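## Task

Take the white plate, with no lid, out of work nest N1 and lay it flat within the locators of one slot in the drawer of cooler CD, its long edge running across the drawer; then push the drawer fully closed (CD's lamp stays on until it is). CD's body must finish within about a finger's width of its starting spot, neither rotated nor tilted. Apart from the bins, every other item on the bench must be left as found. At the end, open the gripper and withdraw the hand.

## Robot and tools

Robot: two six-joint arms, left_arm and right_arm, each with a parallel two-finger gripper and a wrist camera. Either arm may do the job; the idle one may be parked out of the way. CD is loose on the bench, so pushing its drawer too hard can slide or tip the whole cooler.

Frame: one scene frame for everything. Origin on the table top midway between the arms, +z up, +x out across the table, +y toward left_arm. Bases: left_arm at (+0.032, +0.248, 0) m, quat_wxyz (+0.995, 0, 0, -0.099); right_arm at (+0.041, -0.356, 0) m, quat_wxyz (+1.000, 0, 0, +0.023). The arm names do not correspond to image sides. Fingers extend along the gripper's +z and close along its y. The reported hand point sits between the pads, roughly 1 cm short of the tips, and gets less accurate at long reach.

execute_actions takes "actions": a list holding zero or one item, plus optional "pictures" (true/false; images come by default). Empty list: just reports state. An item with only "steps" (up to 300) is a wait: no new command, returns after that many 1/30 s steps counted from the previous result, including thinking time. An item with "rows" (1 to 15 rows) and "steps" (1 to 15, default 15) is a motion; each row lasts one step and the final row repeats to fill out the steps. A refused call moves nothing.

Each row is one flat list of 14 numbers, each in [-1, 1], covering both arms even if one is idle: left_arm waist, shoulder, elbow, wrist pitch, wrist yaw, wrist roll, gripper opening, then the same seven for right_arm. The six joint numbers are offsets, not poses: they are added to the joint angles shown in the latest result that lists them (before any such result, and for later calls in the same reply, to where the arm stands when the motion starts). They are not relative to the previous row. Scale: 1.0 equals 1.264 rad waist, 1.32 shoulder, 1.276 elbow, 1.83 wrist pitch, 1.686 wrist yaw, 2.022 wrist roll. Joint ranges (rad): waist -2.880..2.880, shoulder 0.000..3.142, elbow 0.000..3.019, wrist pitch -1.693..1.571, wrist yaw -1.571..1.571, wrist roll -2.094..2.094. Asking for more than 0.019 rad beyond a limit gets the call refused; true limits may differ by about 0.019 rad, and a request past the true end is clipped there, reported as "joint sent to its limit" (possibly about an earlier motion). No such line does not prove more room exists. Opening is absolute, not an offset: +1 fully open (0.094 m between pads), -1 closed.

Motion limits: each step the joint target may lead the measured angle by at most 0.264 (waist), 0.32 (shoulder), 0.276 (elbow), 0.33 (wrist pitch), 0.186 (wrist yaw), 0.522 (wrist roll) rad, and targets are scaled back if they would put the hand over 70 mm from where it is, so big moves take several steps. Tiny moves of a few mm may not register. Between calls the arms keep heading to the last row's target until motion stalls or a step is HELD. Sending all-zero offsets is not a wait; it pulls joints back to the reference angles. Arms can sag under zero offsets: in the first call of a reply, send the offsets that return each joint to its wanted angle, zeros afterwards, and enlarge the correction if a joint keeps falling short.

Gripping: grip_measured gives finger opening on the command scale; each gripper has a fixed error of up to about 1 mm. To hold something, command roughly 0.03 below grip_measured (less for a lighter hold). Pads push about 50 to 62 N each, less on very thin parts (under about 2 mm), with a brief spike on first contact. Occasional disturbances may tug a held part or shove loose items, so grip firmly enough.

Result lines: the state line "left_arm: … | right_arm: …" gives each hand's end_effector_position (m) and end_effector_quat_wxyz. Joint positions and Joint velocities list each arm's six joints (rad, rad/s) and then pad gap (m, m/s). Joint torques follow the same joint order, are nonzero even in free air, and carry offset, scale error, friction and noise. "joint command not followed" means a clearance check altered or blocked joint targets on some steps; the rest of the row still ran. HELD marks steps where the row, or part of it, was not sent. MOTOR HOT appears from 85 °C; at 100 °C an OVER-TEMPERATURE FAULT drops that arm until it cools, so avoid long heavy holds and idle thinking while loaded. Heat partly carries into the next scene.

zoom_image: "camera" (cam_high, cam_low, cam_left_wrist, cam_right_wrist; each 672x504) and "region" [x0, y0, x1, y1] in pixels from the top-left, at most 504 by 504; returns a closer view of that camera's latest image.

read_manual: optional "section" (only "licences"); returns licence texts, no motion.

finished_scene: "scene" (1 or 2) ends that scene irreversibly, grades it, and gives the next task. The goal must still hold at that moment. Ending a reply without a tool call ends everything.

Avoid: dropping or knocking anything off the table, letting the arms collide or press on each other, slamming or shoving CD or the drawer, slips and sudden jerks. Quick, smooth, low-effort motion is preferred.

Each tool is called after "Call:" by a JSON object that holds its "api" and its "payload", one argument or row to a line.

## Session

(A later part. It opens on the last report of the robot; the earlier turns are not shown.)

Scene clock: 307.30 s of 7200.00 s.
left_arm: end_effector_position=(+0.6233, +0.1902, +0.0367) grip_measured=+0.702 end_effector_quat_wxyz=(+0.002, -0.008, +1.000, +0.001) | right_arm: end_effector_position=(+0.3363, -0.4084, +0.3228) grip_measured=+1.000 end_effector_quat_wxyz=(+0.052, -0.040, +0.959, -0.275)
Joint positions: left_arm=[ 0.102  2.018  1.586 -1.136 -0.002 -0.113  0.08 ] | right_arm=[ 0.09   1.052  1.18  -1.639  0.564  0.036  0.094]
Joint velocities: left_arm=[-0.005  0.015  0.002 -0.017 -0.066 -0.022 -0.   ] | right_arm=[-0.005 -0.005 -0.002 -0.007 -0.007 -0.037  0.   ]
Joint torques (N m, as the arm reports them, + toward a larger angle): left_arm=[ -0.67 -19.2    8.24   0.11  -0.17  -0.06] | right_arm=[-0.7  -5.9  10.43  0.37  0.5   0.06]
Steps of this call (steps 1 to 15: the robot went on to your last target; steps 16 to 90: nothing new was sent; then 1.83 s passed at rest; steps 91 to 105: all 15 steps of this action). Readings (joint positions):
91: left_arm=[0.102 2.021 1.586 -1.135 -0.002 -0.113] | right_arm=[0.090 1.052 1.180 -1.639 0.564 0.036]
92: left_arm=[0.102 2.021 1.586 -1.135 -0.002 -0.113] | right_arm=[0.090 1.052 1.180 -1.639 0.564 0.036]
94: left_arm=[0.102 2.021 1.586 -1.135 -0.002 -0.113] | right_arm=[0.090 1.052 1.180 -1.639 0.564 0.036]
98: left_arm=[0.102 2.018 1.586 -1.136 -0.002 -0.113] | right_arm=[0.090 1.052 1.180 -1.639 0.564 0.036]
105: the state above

Call:
{"api": "execute_actions", "payload": {
  "actions": [
    {"rows": [[0,0,0.015,0,0,0,0.68,0,0,0,0,0,0,1],[0,0,0.015,0,0,0,0.675,0,0,0,0,0,0,1],[0,0,0.015,0,0,0,0.668,0,0,0,0,0,0,1]], "steps": 10}
  ]
}}

Call:
{"api": "zoom_image", "payload": {
  "camera": "cam_low",
  "region": [300, 245, 390, 290]
}}

Call:
{"api": "zoom_image", "payload": {
  "camera": "cam_left_wrist",
  "region": [200, 80, 470, 340]
}}

Scene clock: 311.30 s of 7200.00 s.
left_arm: end_effector_position=(+0.6233, +0.1902, +0.0367) grip_measured=+0.686 end_effector_quat_wxyz=(+0.002, -0.008, +1.000, +0.001) | right_arm: end_effector_position=(+0.3363, -0.4084, +0.3228) grip_measured=+1.000 end_effector_quat_wxyz=(+0.052, -0.040, +0.959, -0.275)
Joint positions: left_arm=[ 0.102  2.018  1.586 -1.136 -0.002 -0.113  0.079] | right_arm=[ 0.09   1.052  1.18  -1.639  0.564  0.036  0.094]
Joint velocities: left_arm=[ 0.015 -0.005  0.002  0.027 -0.037  0.022  0.   ] | right_arm=[ 0.005 -0.015 -0.007 -0.007  0.037 -0.051  0.   ]
Joint torques (N m, as the arm reports them, + toward a larger angle): left_arm=[ -0.51 -19.68   8.14   0.11  -0.19  -0.07] | right_arm=[-0.74 -6.01 10.43  0.35  0.5   0.06]
Steps of this call (steps 1 to 15: the robot went on to your last target; steps 16 to 90: nothing new was sent; then 0.67 s passed at rest; steps 91 to 100: all 10 steps of this action). Readings (joint positions):
91: left_arm=[0.102 2.018 1.586 -1.136 -0.002 -0.113] | right_arm=[0.090 1.052 1.180 -1.639 0.564 0.036]
92: left_arm=[0.102 2.018 1.586 -1.136 -0.002 -0.113] | right_arm=[0.090 1.052 1.180 -1.639 0.564 0.036]
94: left_arm=[0.102 2.018 1.586 -1.136 -0.002 -0.113] | right_arm=[0.090 1.052 1.180 -1.639 0.564 0.036]
98: left_arm=[0.102 2.018 1.586 -1.136 -0.002 -0.113] | right_arm=[0.090 1.052 1.180 -1.639 0.564 0.036]
100: the state above

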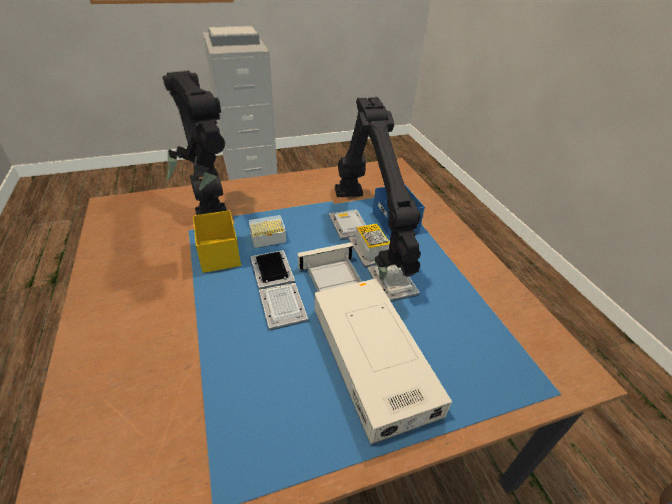

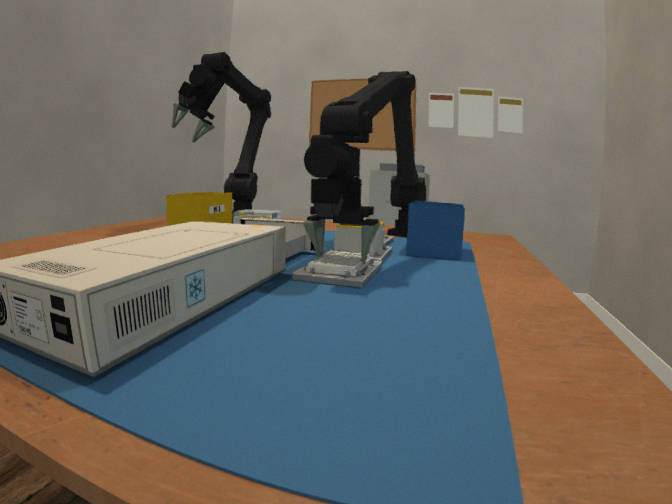

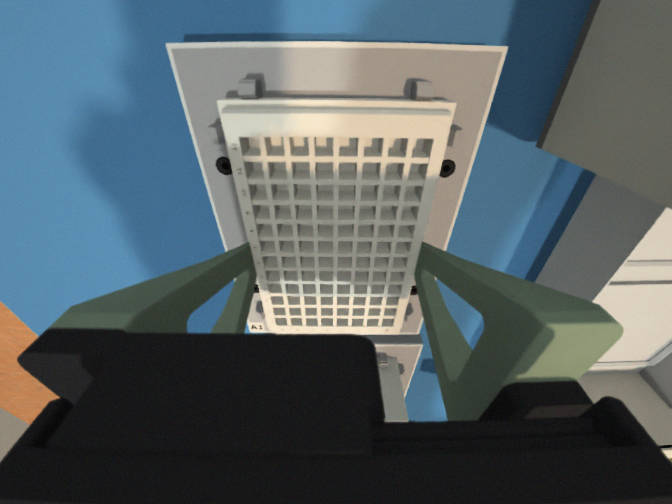

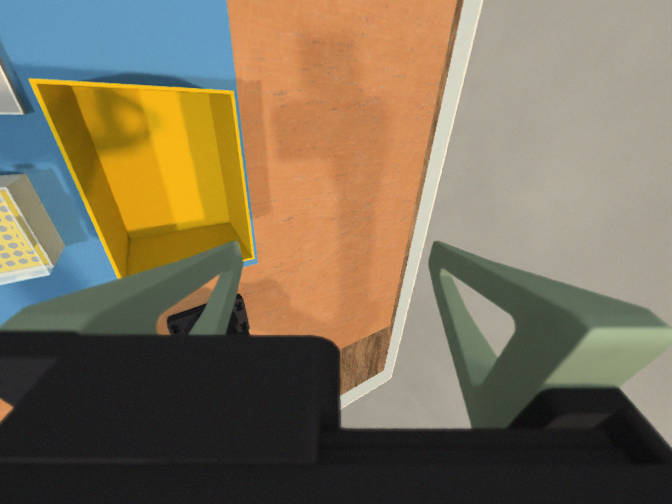

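Region (300, 245, 390, 290) of cam_low's 672x504 image, scaled by 5.600, with more detail than that image has.

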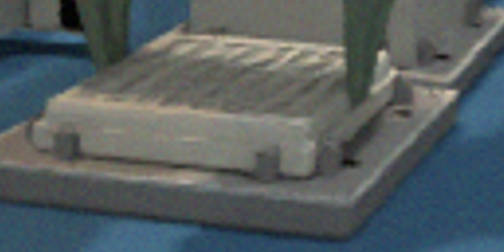

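Region (200, 80, 470, 340) of cam_left_wrist's 672x504 image, scaled by 1.867, with more detail than that image has; it fills the top 485 rows of this view, and the rest is white.

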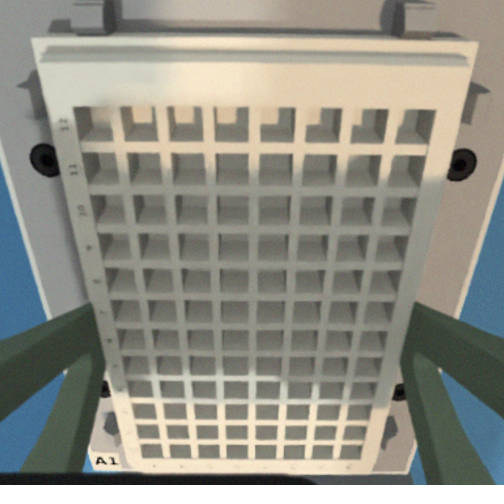

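Call:
{"api": "execute_actions", "payload": {
  "actions": [
    {"rows": [[0,0,0.015,0,0,0,0.66,0,0,0,0,0,0,1],[0,0,0.015,0,0,0,0.652,0,0,0,0,0,0,1],[0,0,0.015,0,0,0,0.645,0,0,0,0,0,0,1],[0,0,0.015,0,0,0,0.638,0,0,0,0,0,0,1]], "steps": 12}
  ],
  "pictures": false
}}

Scene clock: 314.77 s of 7200.00 s.
left_arm: end_effector_position=(+0.6233, +0.1902, +0.0367) grip_measured=+0.684 end_effector_quat_wxyz=(+0.002, -0.008, +1.000, +0.001) | right_arm: end_effector_position=(+0.3363, -0.4084, +0.3228) grip_measured=+1.000 end_effector_quat_wxyz=(+0.052, -0.040, +0.959, -0.275)
Joint positions: left_arm=[ 0.102  2.018  1.586 -1.136 -0.002 -0.113  0.079] | right_arm=[ 0.09   1.052  1.18  -1.639  0.564  0.036  0.094]
Joint velocities: left_arm=[ 0.005 -0.005 -0.007  0.007 -0.066  0.022  0.002] | right_arm=[-0.005  0.005 -0.007  0.002 -0.051  0.007  0.   ]
Joint torques (N m, as the arm reports them, + toward a larger angle): left_arm=[ -0.97 -19.52   8.09   0.07  -0.18  -0.08] | right_arm=[-0.8  -5.94 10.45  0.38  0.51  0.06]
Steps of this call (steps 1 to 15: the robot went on to your last target; steps 16 to 90: nothing new was sent; then 0.07 s passed at rest; steps 91 to 102: all 12 steps of this action). Readings (joint positions):
91: left_arm=[0.102 2.018 1.586 -1.136 -0.002 -0.113] | right_arm=[0.090 1.052 1.180 -1.639 0.564 0.036]
92: left_arm=[0.102 2.018 1.586 -1.136 -0.002 -0.113] | right_arm=[0.090 1.052 1.180 -1.639 0.564 0.036]
94: left_arm=[0.102 2.018 1.586 -1.136 -0.002 -0.113] | right_arm=[0.090 1.052 1.180 -1.639 0.564 0.036]
98: left_arm=[0.102 2.018 1.586 -1.136 -0.002 -0.113] | right_arm=[0.090 1.052 1.180 -1.639 0.564 0.036]
102: the state above

Call:
{"api": "execute_actions", "payload": {
  "actions": [
    {"rows": [[0,-0.004,0.03,-0.004,0,0,0.65,0,0,0,0,0,0,1],[0,-0.008,0.044,-0.007,0,0,0.65,0,0,0,0,0,0,1],[0,-0.01,0.047,-0.009,0,0,0.65,0,0,0,0,0,0,1],[0,-0.012,0.049,-0.012,0,0,0.65,0,0,0,0,0,0,1],[0,-0.014,0.051,-0.015,0,0,0.65,0,0,0,0,0,0,1],[0,-0.016,0.053,-0.018,0,0,0.65,0,0,0,0,0,0,1],[0,-0.018,0.055,-0.021,0,0,0.65,0,0,0,0,0,0,1],[0,-0.02,0.057,-0.024,0,0,0.65,0,0,0,0,0,0,1],[0,-0.022,0.059,-0.027,0,0,0.65,0,0,0,0,0,0,1],[0,-0.024,0.061,-0.03,0,0,0.65,0,0,0,0,0,0,1],[0,-0.025,0.063,-0.033,0,0,0.65,0,0,0,0,0,0,1],[0,-0.027,0.065,-0.036,0,0,0.65,0,0,0,0,0,0,1],[0,-0.028,0.067,-0.038,0,0,0.65,0,0,0,0,0,0,1],[0,-0.029,0.069,-0.041,0,0,0.65,0,0,0,0,0,0,1],[0,-0.03,0.0713,-0.0432,0,0,0.65,0,0,0,0,0,0,1]], "steps": 15}
  ],
  "pictures": false
}}

Call:
{"api": "execute_actions", "payload": {
  "actions": [
    {"steps": 10}
  ]
}}

Scene clock: 326.33 s of 7200.00 s.
left_arm: end_effector_position=(+0.6198, +0.1905, +0.0567) grip_measured=+0.684 end_effector_quat_wxyz=(-0.005, -0.008, +1.000, +0.002) | right_arm: end_effector_position=(+0.3363, -0.4084, +0.3228) grip_measured=+1.000 end_effector_quat_wxyz=(+0.052, -0.040, +0.959, -0.275)
Joint positions: left_arm=[ 0.102  1.997  1.608 -1.193 -0.002 -0.113  0.079] | right_arm=[ 0.09   1.052  1.18  -1.639  0.564  0.036  0.094]
Joint velocities: left_arm=[-0.005 -0.083  0.085 -0.144  0.037  0.081 -0.001] | right_arm=[-0.005 -0.005  0.027  0.007  0.007 -0.022  0.   ]
Joint torques (N m, as the arm reports them, + toward a larger angle): left_arm=[ -0.5  -20.59  11.14  -0.37  -0.18  -0.08] | right_arm=[-0.72 -5.93 10.42  0.38  0.51  0.06]
Steps of this call (steps 1 to 15: the robot went on to your last target; steps 16 to 90: nothing new was sent; then 8.07 s passed at rest; steps 91 to 105: all 15 steps of this action). Readings (joint positions):
91: left_arm=[0.102 2.018 1.586 -1.136 -0.002 -0.113] | right_arm=[0.090 1.052 1.180 -1.639 0.564 0.036]
92: left_arm=[0.102 2.018 1.586 -1.136 -0.002 -0.113] | right_arm=[0.090 1.052 1.180 -1.639 0.564 0.036]
94: left_arm=[0.102 2.018 1.586 -1.138 -0.002 -0.113] | right_arm=[0.090 1.052 1.180 -1.639 0.564 0.036]
98: left_arm=[0.102 2.017 1.594 -1.152 -0.002 -0.113] | right_arm=[0.090 1.052 1.180 -1.639 0.564 0.036]
105: the state above

Scene clock: 326.67 s of 7200.00 s.
left_arm: end_effector_position=(+0.6229, +0.1902, +0.0674) grip_measured=+0.684 end_effector_quat_wxyz=(+0.002, -0.008, +1.000, +0.001) | right_arm: end_effector_position=(+0.3363, -0.4084, +0.3228) grip_measured=+1.000 end_effector_quat_wxyz=(+0.052, -0.040, +0.959, -0.275)
Joint positions: left_arm=[ 0.102  1.986  1.62  -1.202 -0.002 -0.113  0.079] | right_arm=[ 0.09   1.052  1.18  -1.639  0.564  0.036  0.094]
Joint velocities: left_arm=[-0.005 -0.005  0.002 -0.022  0.051  0.037  0.   ] | right_arm=[ 0.005 -0.005 -0.012  0.007 -0.022 -0.022  0.   ]
Joint torques (N m, as the arm reports them, + toward a larger angle): left_arm=[ -0.87 -20.37  10.65  -0.34  -0.18  -0.07] | right_arm=[-0.77 -5.94 10.4   0.37  0.51  0.06]
Steps of this call (steps 1 to 10: the robot went on to your last target). Readings (joint positions):
1: left_arm=[0.102 1.994 1.611 -1.198 -0.002 -0.113] | right_arm=[0.090 1.052 1.180 -1.639 0.564 0.036]
2: left_arm=[0.102 1.992 1.614 -1.199 -0.002 -0.113] | right_arm=[0.090 1.052 1.180 -1.639 0.564 0.036]
4: left_arm=[0.102 1.988 1.618 -1.201 -0.002 -0.113] | right_arm=[0.090 1.052 1.180 -1.639 0.564 0.036]
8: left_arm=[0.102 1.986 1.620 -1.201 -0.002 -0.113] | right_arm=[0.090 1.052 1.180 -1.639 0.564 0.036]
10: the state above

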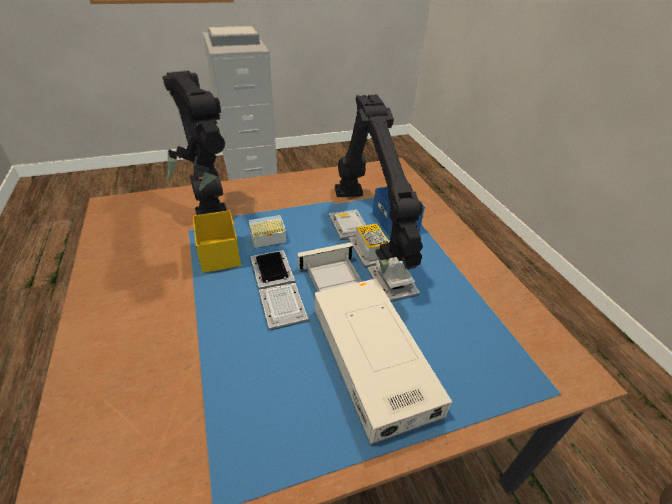

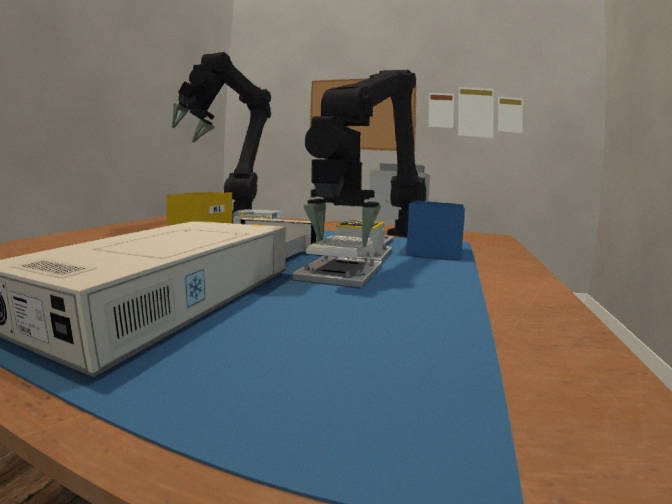

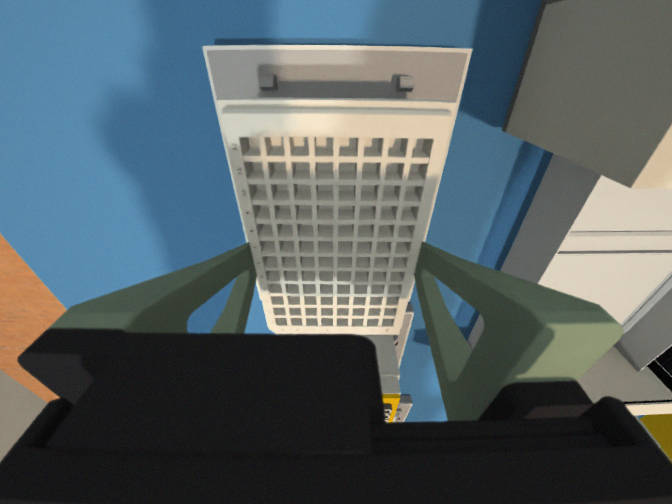

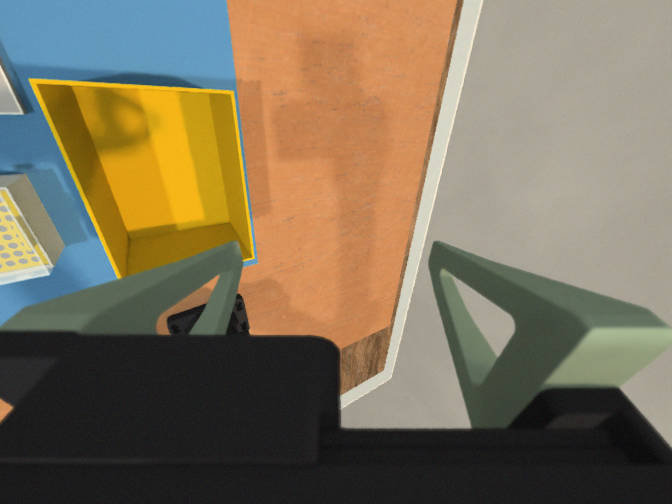

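Call:
{"api": "execute_actions", "payload": {
  "actions": [
    {"rows": [[0,-0.008,0.046,-0.009,0,0,0.65,0,0,0,0,0,0,1],[0,-0.012,0.048,-0.013,0,0,0.65,0,0,0,0,0,0,1],[0,-0.017,0.05,-0.018,0,0,0.65,0,0,0,0,0,0,1],[0,-0.023,0.053,-0.024,0,0,0.65,0,0,0,0,0,0,1],[0,-0.029,0.056,-0.03,0,0,0.65,0,0,0,0,0,0,1],[0,-0.035,0.059,-0.036,0,0,0.65,0,0,0,0,0,0,1],[0,-0.041,0.062,-0.042,0,0,0.65,0,0,0,0,0,0,1],[0,-0.047,0.064,-0.048,0,0,0.65,0,0,0,0,0,0,1],[0,-0.053,0.066,-0.054,0,0,0.65,0,0,0,0,0,0,1],[0,-0.058,0.068,-0.06,0,0,0.65,0,0,0,0,0,0,1],[0,-0.063,0.07,-0.065,0,0,0.65,0,0,0,0,0,0,1],[0,-0.067,0.071,-0.069,0,0,0.65,0,0,0,0,0,0,1],[0,-0.07,0.072,-0.073,0,0,0.65,0,0,0,0,0,0,1],[0,-0.072,0.0726,-0.076,0,0,0.65,0,0,0,0,0,0,1],[0,-0.0731,0.0726,-0.077,0,0,0.65,0,0,0,0,0,0,1]], "steps": 15}
  ],
  "pictures": false
}}

Call:
{"api": "execute_actions", "payload": {
  "actions": [
    {"steps": 8}
  ],
  "pictures": false
}}

Call:
{"api": "execute_actions", "payload": {
  "actions": [
    {"rows": [[-0.008,0,0.02,0,0,0.015,0.65,0,0,0,0,0,0,1],[-0.014,0,0.02,0,0,0.03,0.65,0,0,0,0,0,0,1],[-0.022,0,0.02,0,0,0.048,0.65,0,0,0,0,0,0,1],[-0.031,0,0.02,0,0,0.068,0.65,0,0,0,0,0,0,1],[-0.041,0,0.02,0,0,0.09,0.65,0,0,0,0,0,0,1],[-0.052,0,0.02,0,0,0.113,0.65,0,0,0,0,0,0,1],[-0.063,0,0.02,0,0,0.137,0.65,0,0,0,0,0,0,1],[-0.074,0,0.02,0,0,0.161,0.65,0,0,0,0,0,0,1],[-0.085,0,0.02,0,0,0.185,0.65,0,0,0,0,0,0,1],[-0.096,0,0.02,0,0,0.209,0.65,0,0,0,0,0,0,1],[-0.107,0,0.02,0,0,0.233,0.65,0,0,0,0,0,0,1],[-0.118,0,0.02,0,0,0.257,0.65,0,0,0,0,0,0,1],[-0.129,0,0.02,0,0,0.281,0.65,0,0,0,0,0,0,1],[-0.14,0,0.02,0,0,0.305,0.65,0,0,0,0,0,0,1],[-0.151,0,0.02,0,0,0.329,0.65,0,0,0,0,0,0,1]], "steps": 15}
  ],
  "pictures": false
}}

Call:
{"api": "execute_actions", "payload": {
  "actions": [
    {"rows": [[-0.035,0,0.02,0,0,0.1,0.65,0,0,0,0,0,0,1],[-0.046,0,0.02,0,0,0.124,0.65,0,0,0,0,0,0,1],[-0.057,0,0.02,0,0,0.148,0.65,0,0,0,0,0,0,1],[-0.068,0,0.02,0,0,0.172,0.65,0,0,0,0,0,0,1],[-0.079,0,0.02,0,0,0.196,0.65,0,0,0,0,0,0,1],[-0.09,0,0.02,0,0,0.22,0.65,0,0,0,0,0,0,1],[-0.1,0,0.02,0,0,0.243,0.65,0,0,0,0,0,0,1],[-0.11,0,0.02,0,0,0.265,0.65,0,0,0,0,0,0,1],[-0.119,0,0.02,0,0,0.285,0.65,0,0,0,0,0,0,1],[-0.127,0,0.02,0,0,0.303,0.65,0,0,0,0,0,0,1],[-0.134,0,0.02,0,0,0.319,0.65,0,0,0,0,0,0,1],[-0.14,0,0.02,0,0,0.332,0.65,0,0,0,0,0,0,1],[-0.145,0,0.02,0,0,0.342,0.65,0,0,0,0,0,0,1],[-0.149,0,0.02,0,0,0.35,0.65,0,0,0,0,0,0,1],[-0.152,0,0.02,0,0,0.355,0.65,0,0,0,0,0,0,1]], "steps": 15}
  ],
  "pictures": false
}}

Call:
{"api": "execute_actions", "payload": {
  "actions": [
    {"steps": 15}
  ]
}}

Scene clock: 349.50 s of 7200.00 s.
left_arm: end_effector_position=(+0.6066, +0.1918, +0.1226) grip_measured=+0.684 end_effector_quat_wxyz=(-0.004, -0.008, +1.000, +0.001) | right_arm: end_effector_position=(+0.3363, -0.4084, +0.3228) grip_measured=+1.000 end_effector_quat_wxyz=(+0.052, -0.040, +0.959, -0.275)
Joint positions: left_arm=[ 0.102  1.906  1.648 -1.322 -0.002 -0.113  0.079] | right_arm=[ 0.09   1.052  1.18  -1.639  0.564  0.036  0.094]
Joint velocities: left_arm=[-0.024 -0.278  0.129 -0.154 -0.051 -0.051  0.001] | right_arm=[-0.005 -0.005  0.007 -0.007 -0.037  0.007  0.   ]
Joint torques (N m, as the arm reports them, + toward a larger angle): left_arm=[ -0.75 -18.6   10.94  -0.33  -0.18  -0.07] | right_arm=[-0.79 -5.87 10.41  0.35  0.5   0.06]
Steps of this call (steps 1 to 30: the robot went on to your last target; steps 31 to 90: nothing new was sent; then 19.33 s passed at rest; steps 91 to 105: all 15 steps of this action). Readings (joint positions):
91: left_arm=[0.102 1.986 1.620 -1.203 -0.002 -0.113] | right_arm=[0.090 1.052 1.180 -1.639 0.564 0.036]
92: left_arm=[0.102 1.986 1.620 -1.205 -0.002 -0.113] | right_arm=[0.090 1.052 1.180 -1.639 0.564 0.036]
94: left_arm=[0.102 1.984 1.620 -1.217 -0.002 -0.113] | right_arm=[0.090 1.052 1.180 -1.639 0.564 0.036]
98: left_arm=[0.102 1.968 1.622 -1.257 -0.002 -0.113] | right_arm=[0.090 1.052 1.180 -1.639 0.564 0.036]
105: the state above

Scene clock: 349.77 s of 7200.00 s.
left_arm: end_effector_position=(+0.6093, +0.1915, +0.1420) grip_measured=+0.684 end_effector_quat_wxyz=(+0.011, -0.008, +1.000, -0.000) | right_arm: end_effector_position=(+0.3363, -0.4084, +0.3228) grip_measured=+1.000 end_effector_quat_wxyz=(+0.052, -0.040, +0.959, -0.275)
Joint positions: left_arm=[ 0.102  1.881  1.663 -1.33  -0.002 -0.113  0.079] | right_arm=[ 0.09   1.052  1.18  -1.639  0.564  0.036  0.094]
Joint velocities: left_arm=[-0.005 -0.005 -0.012 -0.017 -0.037  0.066 -0.   ] | right_arm=[ 0.015  0.005 -0.002 -0.002  0.007 -0.037  0.   ]
Joint torques (N m, as the arm reports them, + toward a larger angle): left_arm=[ -0.67 -18.03  10.62  -0.31  -0.17  -0.07] | right_arm=[-0.72 -5.84 10.44  0.35  0.5   0.06]
Steps of this call (steps 1 to 8: the robot went on to your last target). Readings (joint positions):
1: left_arm=[0.102 1.898 1.652 -1.325 -0.002 -0.113] | right_arm=[0.090 1.052 1.180 -1.639 0.564 0.036]
2: left_arm=[0.102 1.891 1.655 -1.328 -0.002 -0.113] | right_arm=[0.090 1.052 1.180 -1.639 0.564 0.036]
4: left_arm=[0.102 1.883 1.661 -1.329 -0.002 -0.113] | right_arm=[0.090 1.052 1.180 -1.639 0.564 0.036]
8: the state above

Scene clock: 350.27 s of 7200.00 s.
left_arm: end_effector_position=(+0.5936, +0.1024, +0.1420) grip_measured=+0.684 end_effector_quat_wxyz=(+0.011, +0.293, +0.956, +0.002) | right_arm: end_effector_position=(+0.3363, -0.4084, +0.3228) grip_measured=+1.000 end_effector_quat_wxyz=(+0.052, -0.040, +0.959, -0.275)
Joint positions: left_arm=[-0.054  1.881  1.663 -1.33  -0.002  0.343  0.079] | right_arm=[ 0.09   1.052  1.18  -1.639  0.564  0.036  0.094]
Joint velocities: left_arm=[-0.571 -0.005  0.007 -0.012  0.007  1.311  0.001] | right_arm=[ 0.005  0.005 -0.017 -0.002 -0.051 -0.007  0.   ]
Joint torques (N m, as the arm reports them, + toward a larger angle): left_arm=[ -0.32 -18.09   9.13   0.14  -0.14   0.07] | right_arm=[-0.74 -5.95 10.41  0.35  0.5   0.06]
Steps of this call (steps 1 to 15: all 15 steps of this action). Readings (joint positions):
1: left_arm=[0.102 1.881 1.663 -1.330 -0.002 -0.111] | right_arm=[0.090 1.052 1.180 -1.639 0.564 0.036]
2: left_arm=[0.102 1.881 1.663 -1.330 -0.002 -0.104] | right_arm=[0.090 1.052 1.180 -1.639 0.564 0.036]
4: left_arm=[0.099 1.881 1.663 -1.330 -0.002 -0.073] | right_arm=[0.090 1.052 1.180 -1.639 0.564 0.036]
8: left_arm=[0.069 1.881 1.663 -1.330 -0.002 0.044] | right_arm=[0.090 1.052 1.180 -1.639 0.564 0.036]
15: the state above

Scene clock: 350.77 s of 7200.00 s.
left_arm: end_effector_position=(+0.5579, +0.0027, +0.1420) grip_measured=+0.684 end_effector_quat_wxyz=(+0.011, +0.633, +0.774, +0.004) | right_arm: end_effector_position=(+0.3363, -0.4084, +0.3228) grip_measured=+1.000 end_effector_quat_wxyz=(+0.052, -0.040, +0.959, -0.275)
Joint positions: left_arm=[-0.236  1.881  1.663 -1.33  -0.002  0.935  0.079] | right_arm=[ 0.09   1.052  1.18  -1.639  0.564  0.036  0.094]
Joint velocities: left_arm=[-0.23   0.015 -0.007  0.012 -0.051  0.74   0.001] | right_arm=[-0.005 -0.005 -0.007  0.012  0.037  0.051  0.   ]
Joint torques (N m, as the arm reports them, + toward a larger angle): left_arm=[ -0.05 -18.14   9.12   0.16  -0.08   0.09] | right_arm=[-0.83 -5.95 10.4   0.37  0.51  0.06]
Steps of this call (steps 1 to 15: all 15 steps of this action). Readings (joint positions):
1: left_arm=[-0.072 1.881 1.663 -1.330 -0.002 0.381] | right_arm=[0.090 1.052 1.180 -1.639 0.564 0.036]
2: left_arm=[-0.090 1.881 1.663 -1.330 -0.002 0.418] | right_arm=[0.090 1.052 1.180 -1.639 0.564 0.036]
4: left_arm=[-0.121 1.881 1.663 -1.330 -0.002 0.500] | right_arm=[0.090 1.052 1.180 -1.639 0.564 0.036]
8: left_arm=[-0.170 1.881 1.663 -1.330 -0.002 0.675] | right_arm=[0.090 1.052 1.180 -1.639 0.564 0.036]
15: the state above

Scene clock: 351.27 s of 7200.00 s.
left_arm: end_effector_position=(+0.5540, -0.0055, +0.1420) grip_measured=+0.684 end_effector_quat_wxyz=(+0.011, +0.679, +0.734, +0.004) | right_arm: end_effector_position=(+0.3363, -0.4084, +0.3228) grip_measured=+1.000 end_effector_quat_wxyz=(+0.052, -0.040, +0.959, -0.275)
Joint positions: left_arm=[-0.252  1.881  1.663 -1.33  -0.002  1.042  0.079] | right_arm=[ 0.09   1.052  1.18  -1.639  0.564  0.036  0.094]
Joint velocities: left_arm=[-0.015  0.005 -0.007  0.012  0.066  0.007  0.   ] | right_arm=[-0.015 -0.015  0.017 -0.007 -0.037 -0.007  0.   ]
Joint torques (N m, as the arm reports them, + toward a larger angle): left_arm=[ -0.61 -18.95   9.03   0.07  -0.06   0.15] | right_arm=[-0.68 -5.86 10.43  0.37  0.51  0.06]
Steps of this call (steps 1 to 15: the robot went on to your last target). Readings (joint positions):
1: left_arm=[-0.243 1.881 1.663 -1.330 -0.002 0.957] | right_arm=[0.090 1.052 1.180 -1.639 0.564 0.036]
2: left_arm=[-0.247 1.881 1.663 -1.330 -0.002 0.975] | right_arm=[0.090 1.052 1.180 -1.639 0.564 0.036]
4: left_arm=[-0.252 1.881 1.663 -1.330 -0.002 1.001] | right_arm=[0.090 1.052 1.180 -1.639 0.564 0.036]
8: left_arm=[-0.252 1.881 1.663 -1.330 -0.002 1.027] | right_arm=[0.090 1.052 1.180 -1.639 0.564 0.036]
15: the state above

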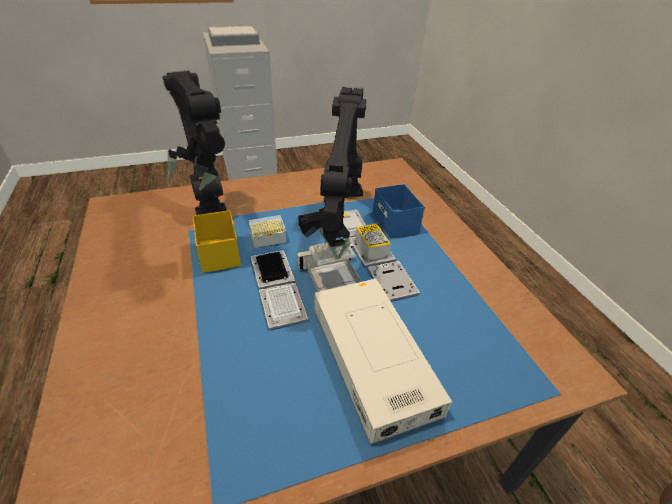

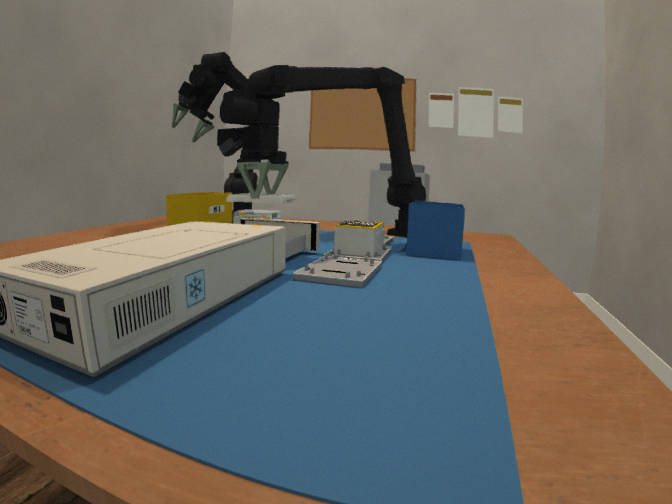

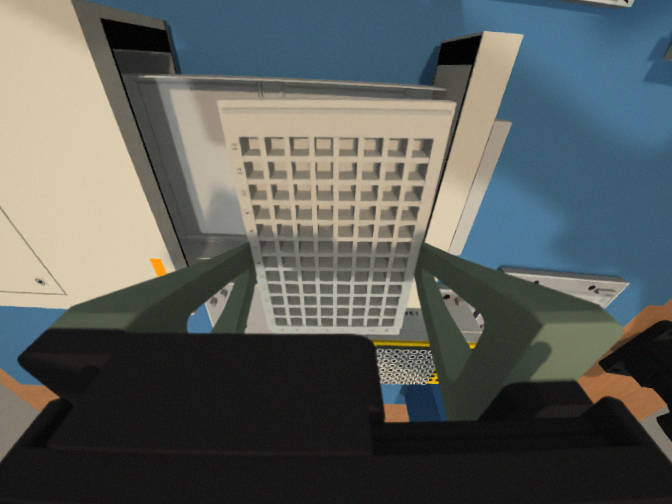

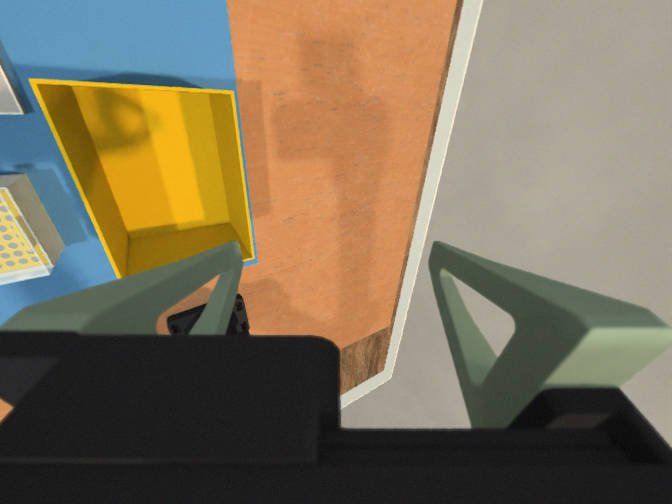

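Call:
{"api": "execute_actions", "payload": {
  "actions": [
    {"rows": [[0,0.012,-0.008,0.008,0,0.008,0.65,0,0,0,0,0,0,1],[0,0.015,-0.012,0.011,0,0.011,0.65,0,0,0,0,0,0,1],[0,0.018,-0.016,0.014,0,0.014,0.65,0,0,0,0,0,0,1],[0,0.02,-0.02,0.018,0,0.017,0.65,0,0,0,0,0,0,1],[0,0.023,-0.024,0.022,0,0.02,0.65,0,0,0,0,0,0,1],[0,0.025,-0.028,0.026,0,0.023,0.65,0,0,0,0,0,0,1],[0,0.028,-0.032,0.03,0,0.026,0.65,0,0,0,0,0,0,1],[0,0.03,-0.036,0.034,0,0.028,0.65,0,0,0,0,0,0,1],[0,0.033,-0.04,0.038,0,0.0297,0.65,0,0,0,0,0,0,1],[0,0.035,-0.044,0.041,0,0.0297,0.65,0,0,0,0,0,0,1],[0,0.037,-0.048,0.044,0,0.0297,0.65,0,0,0,0,0,0,1],[0,0.039,-0.051,0.047,0,0.0297,0.65,0,0,0,0,0,0,1],[0,0.041,-0.054,0.05,0,0.0297,0.65,0,0,0,0,0,0,1],[0,0.0427,-0.0572,0.0528,0,0.0297,0.65,0,0,0,0,0,0,1]], "steps": 15}
  ],
  "pictures": false
}}

Call:
{"api": "execute_actions", "payload": {
  "actions": [
    {"steps": 12}
  ]
}}

Scene clock: 363.27 s of 7200.00 s.
left_arm: end_effector_position=(+0.5535, -0.0053, +0.1027) grip_measured=+0.684 end_effector_quat_wxyz=(+0.005, +0.693, +0.721, +0.003) | right_arm: end_effector_position=(+0.3363, -0.4084, +0.3228) grip_measured=+1.000 end_effector_quat_wxyz=(+0.052, -0.040, +0.959, -0.275)
Joint positions: left_arm=[-0.252  1.915  1.607 -1.253 -0.002  1.082  0.079] | right_arm=[ 0.09   1.052  1.18  -1.639  0.564  0.036  0.094]
Joint velocities: left_arm=[-0.005  0.122 -0.139  0.076  0.022 -0.022 -0.   ] | right_arm=[-0.005 -0.015 -0.017  0.012 -0.022 -0.007  0.   ]
Joint torques (N m, as the arm reports them, + toward a larger angle): left_arm=[ -0.7  -17.44   6.67   0.64  -0.06   0.1 ] | right_arm=[-0.74 -5.86 10.43  0.35  0.51  0.06]
Steps of this call (steps 1 to 15: the robot went on to your last target; steps 16 to 90: nothing new was sent; then 8.50 s passed at rest; steps 91 to 105: all 15 steps of this action). Readings (joint positions):
91: left_arm=[-0.252 1.881 1.663 -1.330 -0.002 1.045] | right_arm=[0.090 1.052 1.180 -1.639 0.564 0.036]
92: left_arm=[-0.252 1.881 1.663 -1.329 -0.002 1.045] | right_arm=[0.090 1.052 1.180 -1.639 0.564 0.036]
94: left_arm=[-0.252 1.881 1.660 -1.321 -0.002 1.049] | right_arm=[0.090 1.052 1.180 -1.639 0.564 0.036]
98: left_arm=[-0.252 1.884 1.644 -1.295 -0.002 1.065] | right_arm=[0.090 1.052 1.180 -1.639 0.564 0.036]
105: the state above

Scene clock: 363.67 s of 7200.00 s.
left_arm: end_effector_position=(+0.5516, -0.0043, +0.0916) grip_measured=+0.684 end_effector_quat_wxyz=(-0.003, +0.695, +0.719, +0.000) | right_arm: end_effector_position=(+0.3363, -0.4084, +0.3228) grip_measured=+1.000 end_effector_quat_wxyz=(+0.052, -0.040, +0.959, -0.275)
Joint positions: left_arm=[-0.252  1.929  1.598 -1.246 -0.002  1.086  0.079] | right_arm=[ 0.09   1.052  1.18  -1.639  0.564  0.036  0.094]
Joint velocities: left_arm=[-0.024 -0.015 -0.007 -0.017 -0.037 -0.037 -0.   ] | right_arm=[-0.005 -0.005 -0.002 -0.012  0.081  0.007  0.   ]
Joint torques (N m, as the arm reports them, + toward a larger angle): left_arm=[ -0.65 -18.24   6.67   0.53  -0.07   0.13] | right_arm=[-0.77 -5.91 10.44  0.36  0.51  0.05]
Steps of this call (steps 1 to 12: the robot went on to your last target). Readings (joint positions):
1: left_arm=[-0.252 1.919 1.603 -1.251 -0.002 1.082] | right_arm=[0.090 1.052 1.180 -1.639 0.564 0.036]
2: left_arm=[-0.252 1.923 1.601 -1.249 -0.002 1.083] | right_arm=[0.090 1.052 1.180 -1.639 0.564 0.036]
4: left_arm=[-0.252 1.928 1.598 -1.248 -0.002 1.084] | right_arm=[0.090 1.052 1.180 -1.639 0.564 0.036]
8: left_arm=[-0.252 1.929 1.598 -1.247 -0.002 1.085] | right_arm=[0.090 1.052 1.180 -1.639 0.564 0.036]
12: the state above

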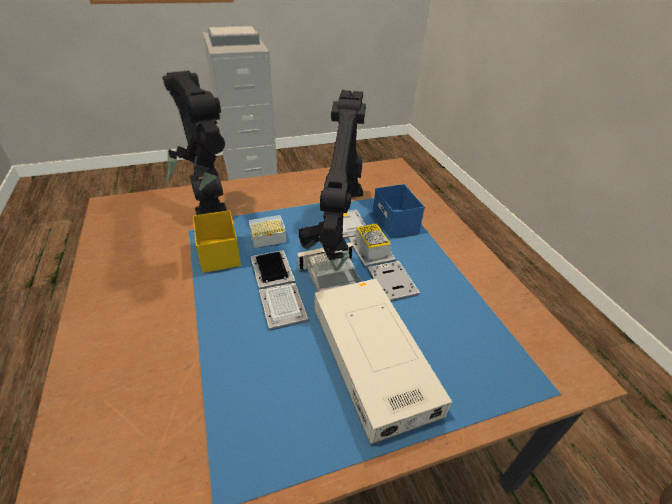

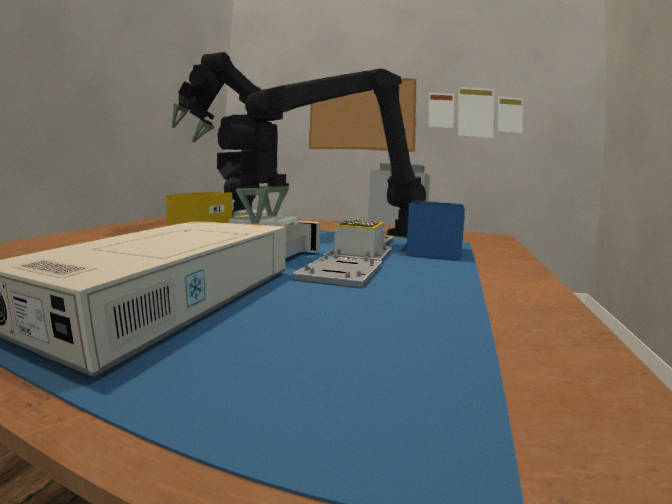

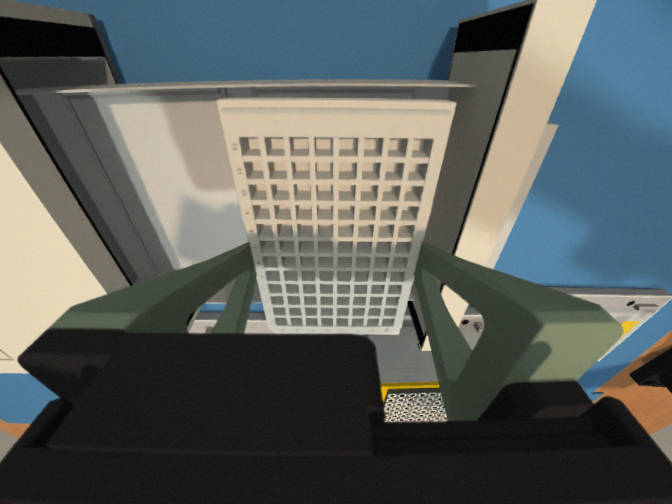

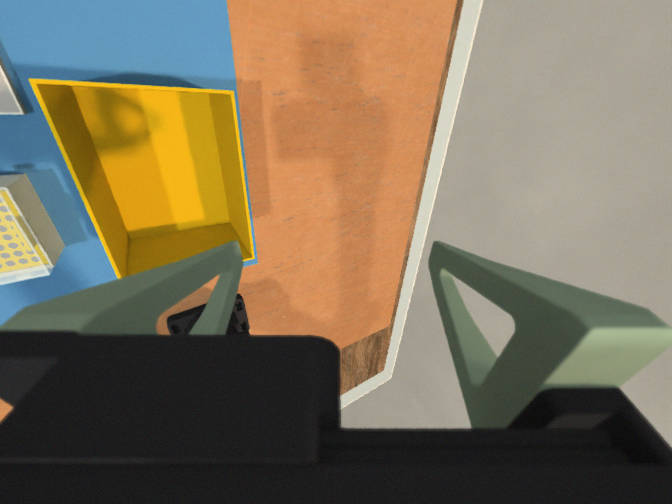

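Call:
{"api": "zoom_image", "payload": {
  "camera": "cam_left_wrist",
  "region": [180, 60, 500, 140]
}}

Call:
{"api": "zoom_image", "payload": {
  "camera": "cam_left_wrist",
  "region": [180, 65, 300, 125]
}}

Call:
{"api": "zoom_image", "payload": {
  "camera": "cam_left_wrist",
  "region": [380, 65, 500, 125]
}}

Region (180, 60, 500, 140) of cam_left_wrist's 672x504 image, scaled by 1.575, with more detail than that image has; it fills the top 126 rows of this view, and the rest is white.

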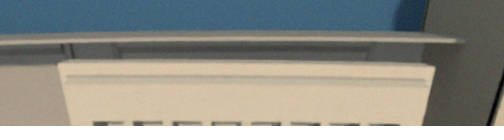

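Region (180, 65, 300, 125) of cam_left_wrist's 672x504 image, scaled by 4.200, with more detail than that image has.

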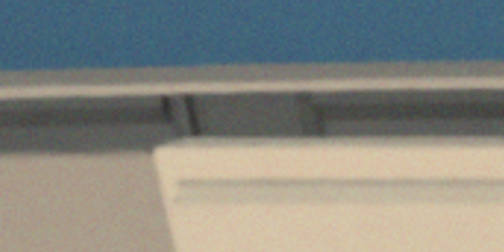

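Region (380, 65, 500, 125) of cam_left_wrist's 672x504 image, scaled by 4.200, with more detail than that image has.

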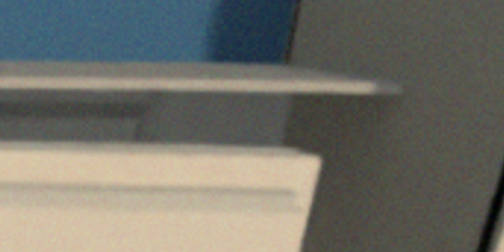

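Call:
{"api": "execute_actions", "payload": {
  "actions": [
    {"rows": [[0.006,0.012,-0.008,0.008,0,0,0.65,0,0,0,0,0,0,1],[0.008,0.014,-0.011,0.011,0,0,0.65,0,0,0,0,0,0,1],[0.009,0.016,-0.014,0.014,0,0,0.65,0,0,0,0,0,0,1],[0.01,0.017,-0.017,0.017,0,0,0.65,0,0,0,0,0,0,1],[0.011,0.018,-0.02,0.02,0,0,0.65,0,0,0,0,0,0,1],[0.012,0.019,-0.023,0.023,0,0,0.65,0,0,0,0,0,0,1],[0.0127,0.02,-0.026,0.026,0,0,0.65,0,0,0,0,0,0,1],[0.0127,0.02,-0.029,0.029,0,0,0.65,0,0,0,0,0,0,1],[0.0127,0.02,-0.032,0.032,0,0,0.65,0,0,0,0,0,0,1],[0.0127,0.02,-0.035,0.036,0,0,0.65,0,0,0,0,0,0,1],[0.0127,0.02,-0.0377,0.0392,0,0,0.65,0,0,0,0,0,0,1]], "steps": 15}
  ],
  "pictures": false
}}

Call:
{"api": "execute_actions", "payload": {
  "actions": [
    {"steps": 10}
  ]
}}

Call:
{"api": "zoom_image", "payload": {
  "camera": "cam_left_wrist",
  "region": [180, 60, 300, 120]
}}

Call:
{"api": "zoom_image", "payload": {
  "camera": "cam_left_wrist",
  "region": [380, 60, 500, 120]
}}

Scene clock: 387.90 s of 7200.00 s.
left_arm: end_effector_position=(+0.5537, +0.0000, +0.0744) grip_measured=+0.684 end_effector_quat_wxyz=(+0.003, +0.692, +0.722, +0.002) | right_arm: end_effector_position=(+0.3363, -0.4084, +0.3228) grip_measured=+1.000 end_effector_quat_wxyz=(+0.052, -0.040, +0.959, -0.275)
Joint positions: left_arm=[-0.244  1.937  1.563 -1.19  -0.002  1.086  0.079] | right_arm=[ 0.09   1.052  1.18  -1.639  0.564  0.036  0.094]
Joint velocities: left_arm=[-0.015  0.024 -0.022  0.002 -0.007 -0.022 -0.   ] | right_arm=[-0.005 -0.024 -0.032  0.012 -0.037  0.037  0.   ]
Joint torques (N m, as the arm reports them, + toward a larger angle): left_arm=[ -0.02 -17.2    6.48   0.66  -0.05  -0.06] | right_arm=[-0.74 -6.02 10.43  0.36  0.51  0.06]
Steps of this call (steps 1 to 30: the robot went on to your last target; steps 31 to 90: nothing new was sent; then 20.73 s passed at rest; steps 91 to 105: all 15 steps of this action). Readings (joint positions):
91: left_arm=[-0.252 1.929 1.598 -1.246 -0.002 1.086] | right_arm=[0.090 1.052 1.180 -1.639 0.564 0.036]
92: left_arm=[-0.252 1.929 1.598 -1.245 -0.002 1.086] | right_arm=[0.090 1.052 1.180 -1.639 0.564 0.036]
94: left_arm=[-0.252 1.929 1.597 -1.238 -0.002 1.086] | right_arm=[0.090 1.052 1.180 -1.639 0.564 0.036]
98: left_arm=[-0.249 1.929 1.585 -1.216 -0.002 1.086] | right_arm=[0.090 1.052 1.180 -1.639 0.564 0.036]
105: the state above

Scene clock: 388.23 s of 7200.00 s.
left_arm: end_effector_position=(+0.5540, -0.0001, +0.0732) grip_measured=+0.684 end_effector_quat_wxyz=(+0.003, +0.692, +0.722, +0.002) | right_arm: end_effector_position=(+0.3363, -0.4084, +0.3228) grip_measured=+1.000 end_effector_quat_wxyz=(+0.052, -0.040, +0.959, -0.275)
Joint positions: left_arm=[-0.244  1.939  1.562 -1.188 -0.002  1.086  0.079] | right_arm=[ 0.09   1.052  1.18  -1.639  0.564  0.036  0.094]
Joint velocities: left_arm=[-0.015  0.005 -0.012 -0.007  0.022 -0.037 -0.   ] | right_arm=[-0.024 -0.015  0.007 -0.002 -0.007  0.007  0.   ]
Joint torques (N m, as the arm reports them, + toward a larger angle): left_arm=[  0.03 -17.2    6.35   0.58  -0.06  -0.07] | right_arm=[-0.78 -5.87 10.43  0.36  0.51  0.06]
Steps of this call (steps 1 to 10: the robot went on to your last target). Readings (joint positions):
1: left_arm=[-0.244 1.938 1.562 -1.190 -0.002 1.086] | right_arm=[0.090 1.052 1.180 -1.639 0.564 0.036]
2: left_arm=[-0.244 1.939 1.562 -1.189 -0.002 1.086] | right_arm=[0.090 1.052 1.180 -1.639 0.564 0.036]
4: left_arm=[-0.244 1.939 1.562 -1.189 -0.002 1.086] | right_arm=[0.090 1.052 1.180 -1.639 0.564 0.036]
8: left_arm=[-0.244 1.939 1.562 -1.188 -0.002 1.086] | right_arm=[0.090 1.052 1.180 -1.639 0.564 0.036]
10: the state above

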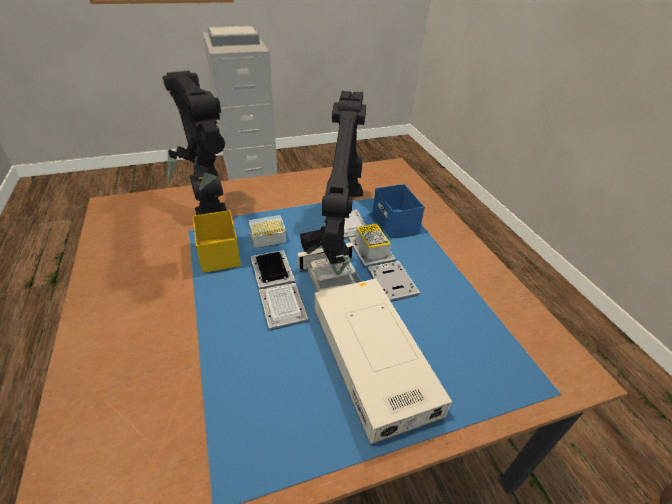

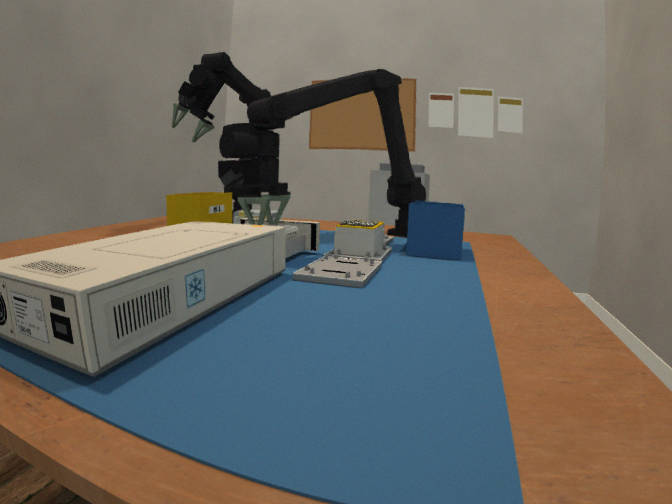

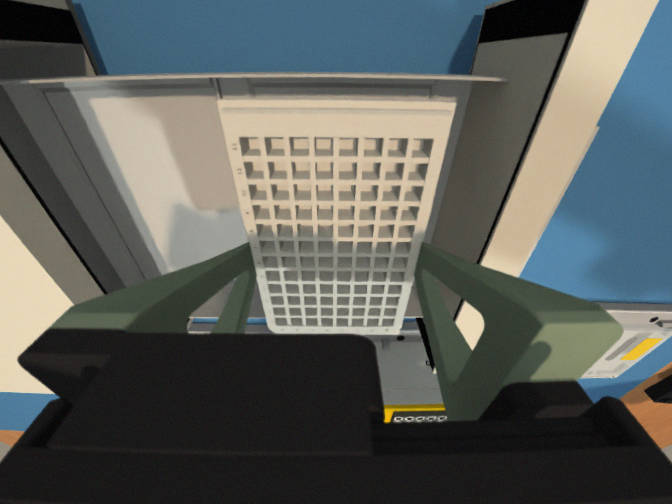

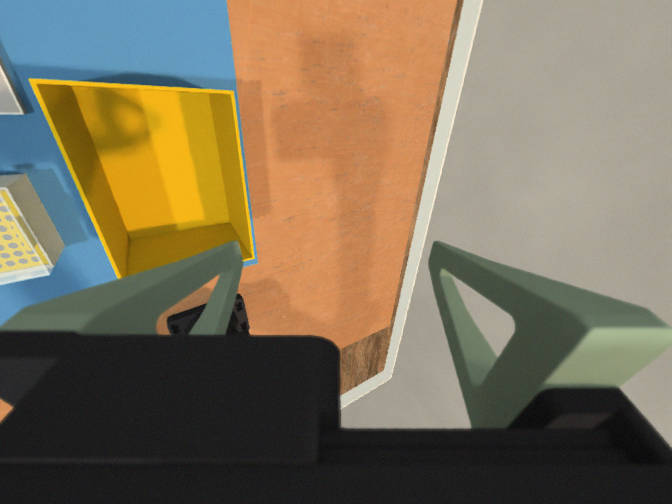

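Region (180, 60, 300, 120) of cam_left_wrist's 672x504 image, scaled by 4.200, with more detail than that image has.

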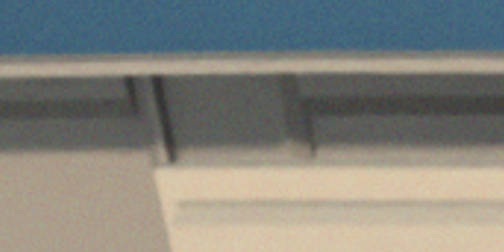

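Region (380, 60, 500, 120) of cam_left_wrist's 672x504 image, scaled by 4.200, with more detail than that image has.

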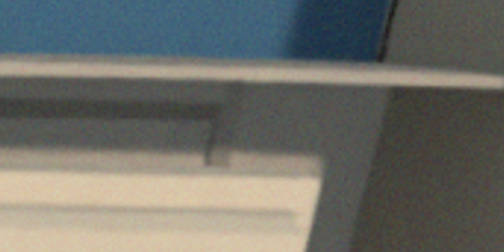

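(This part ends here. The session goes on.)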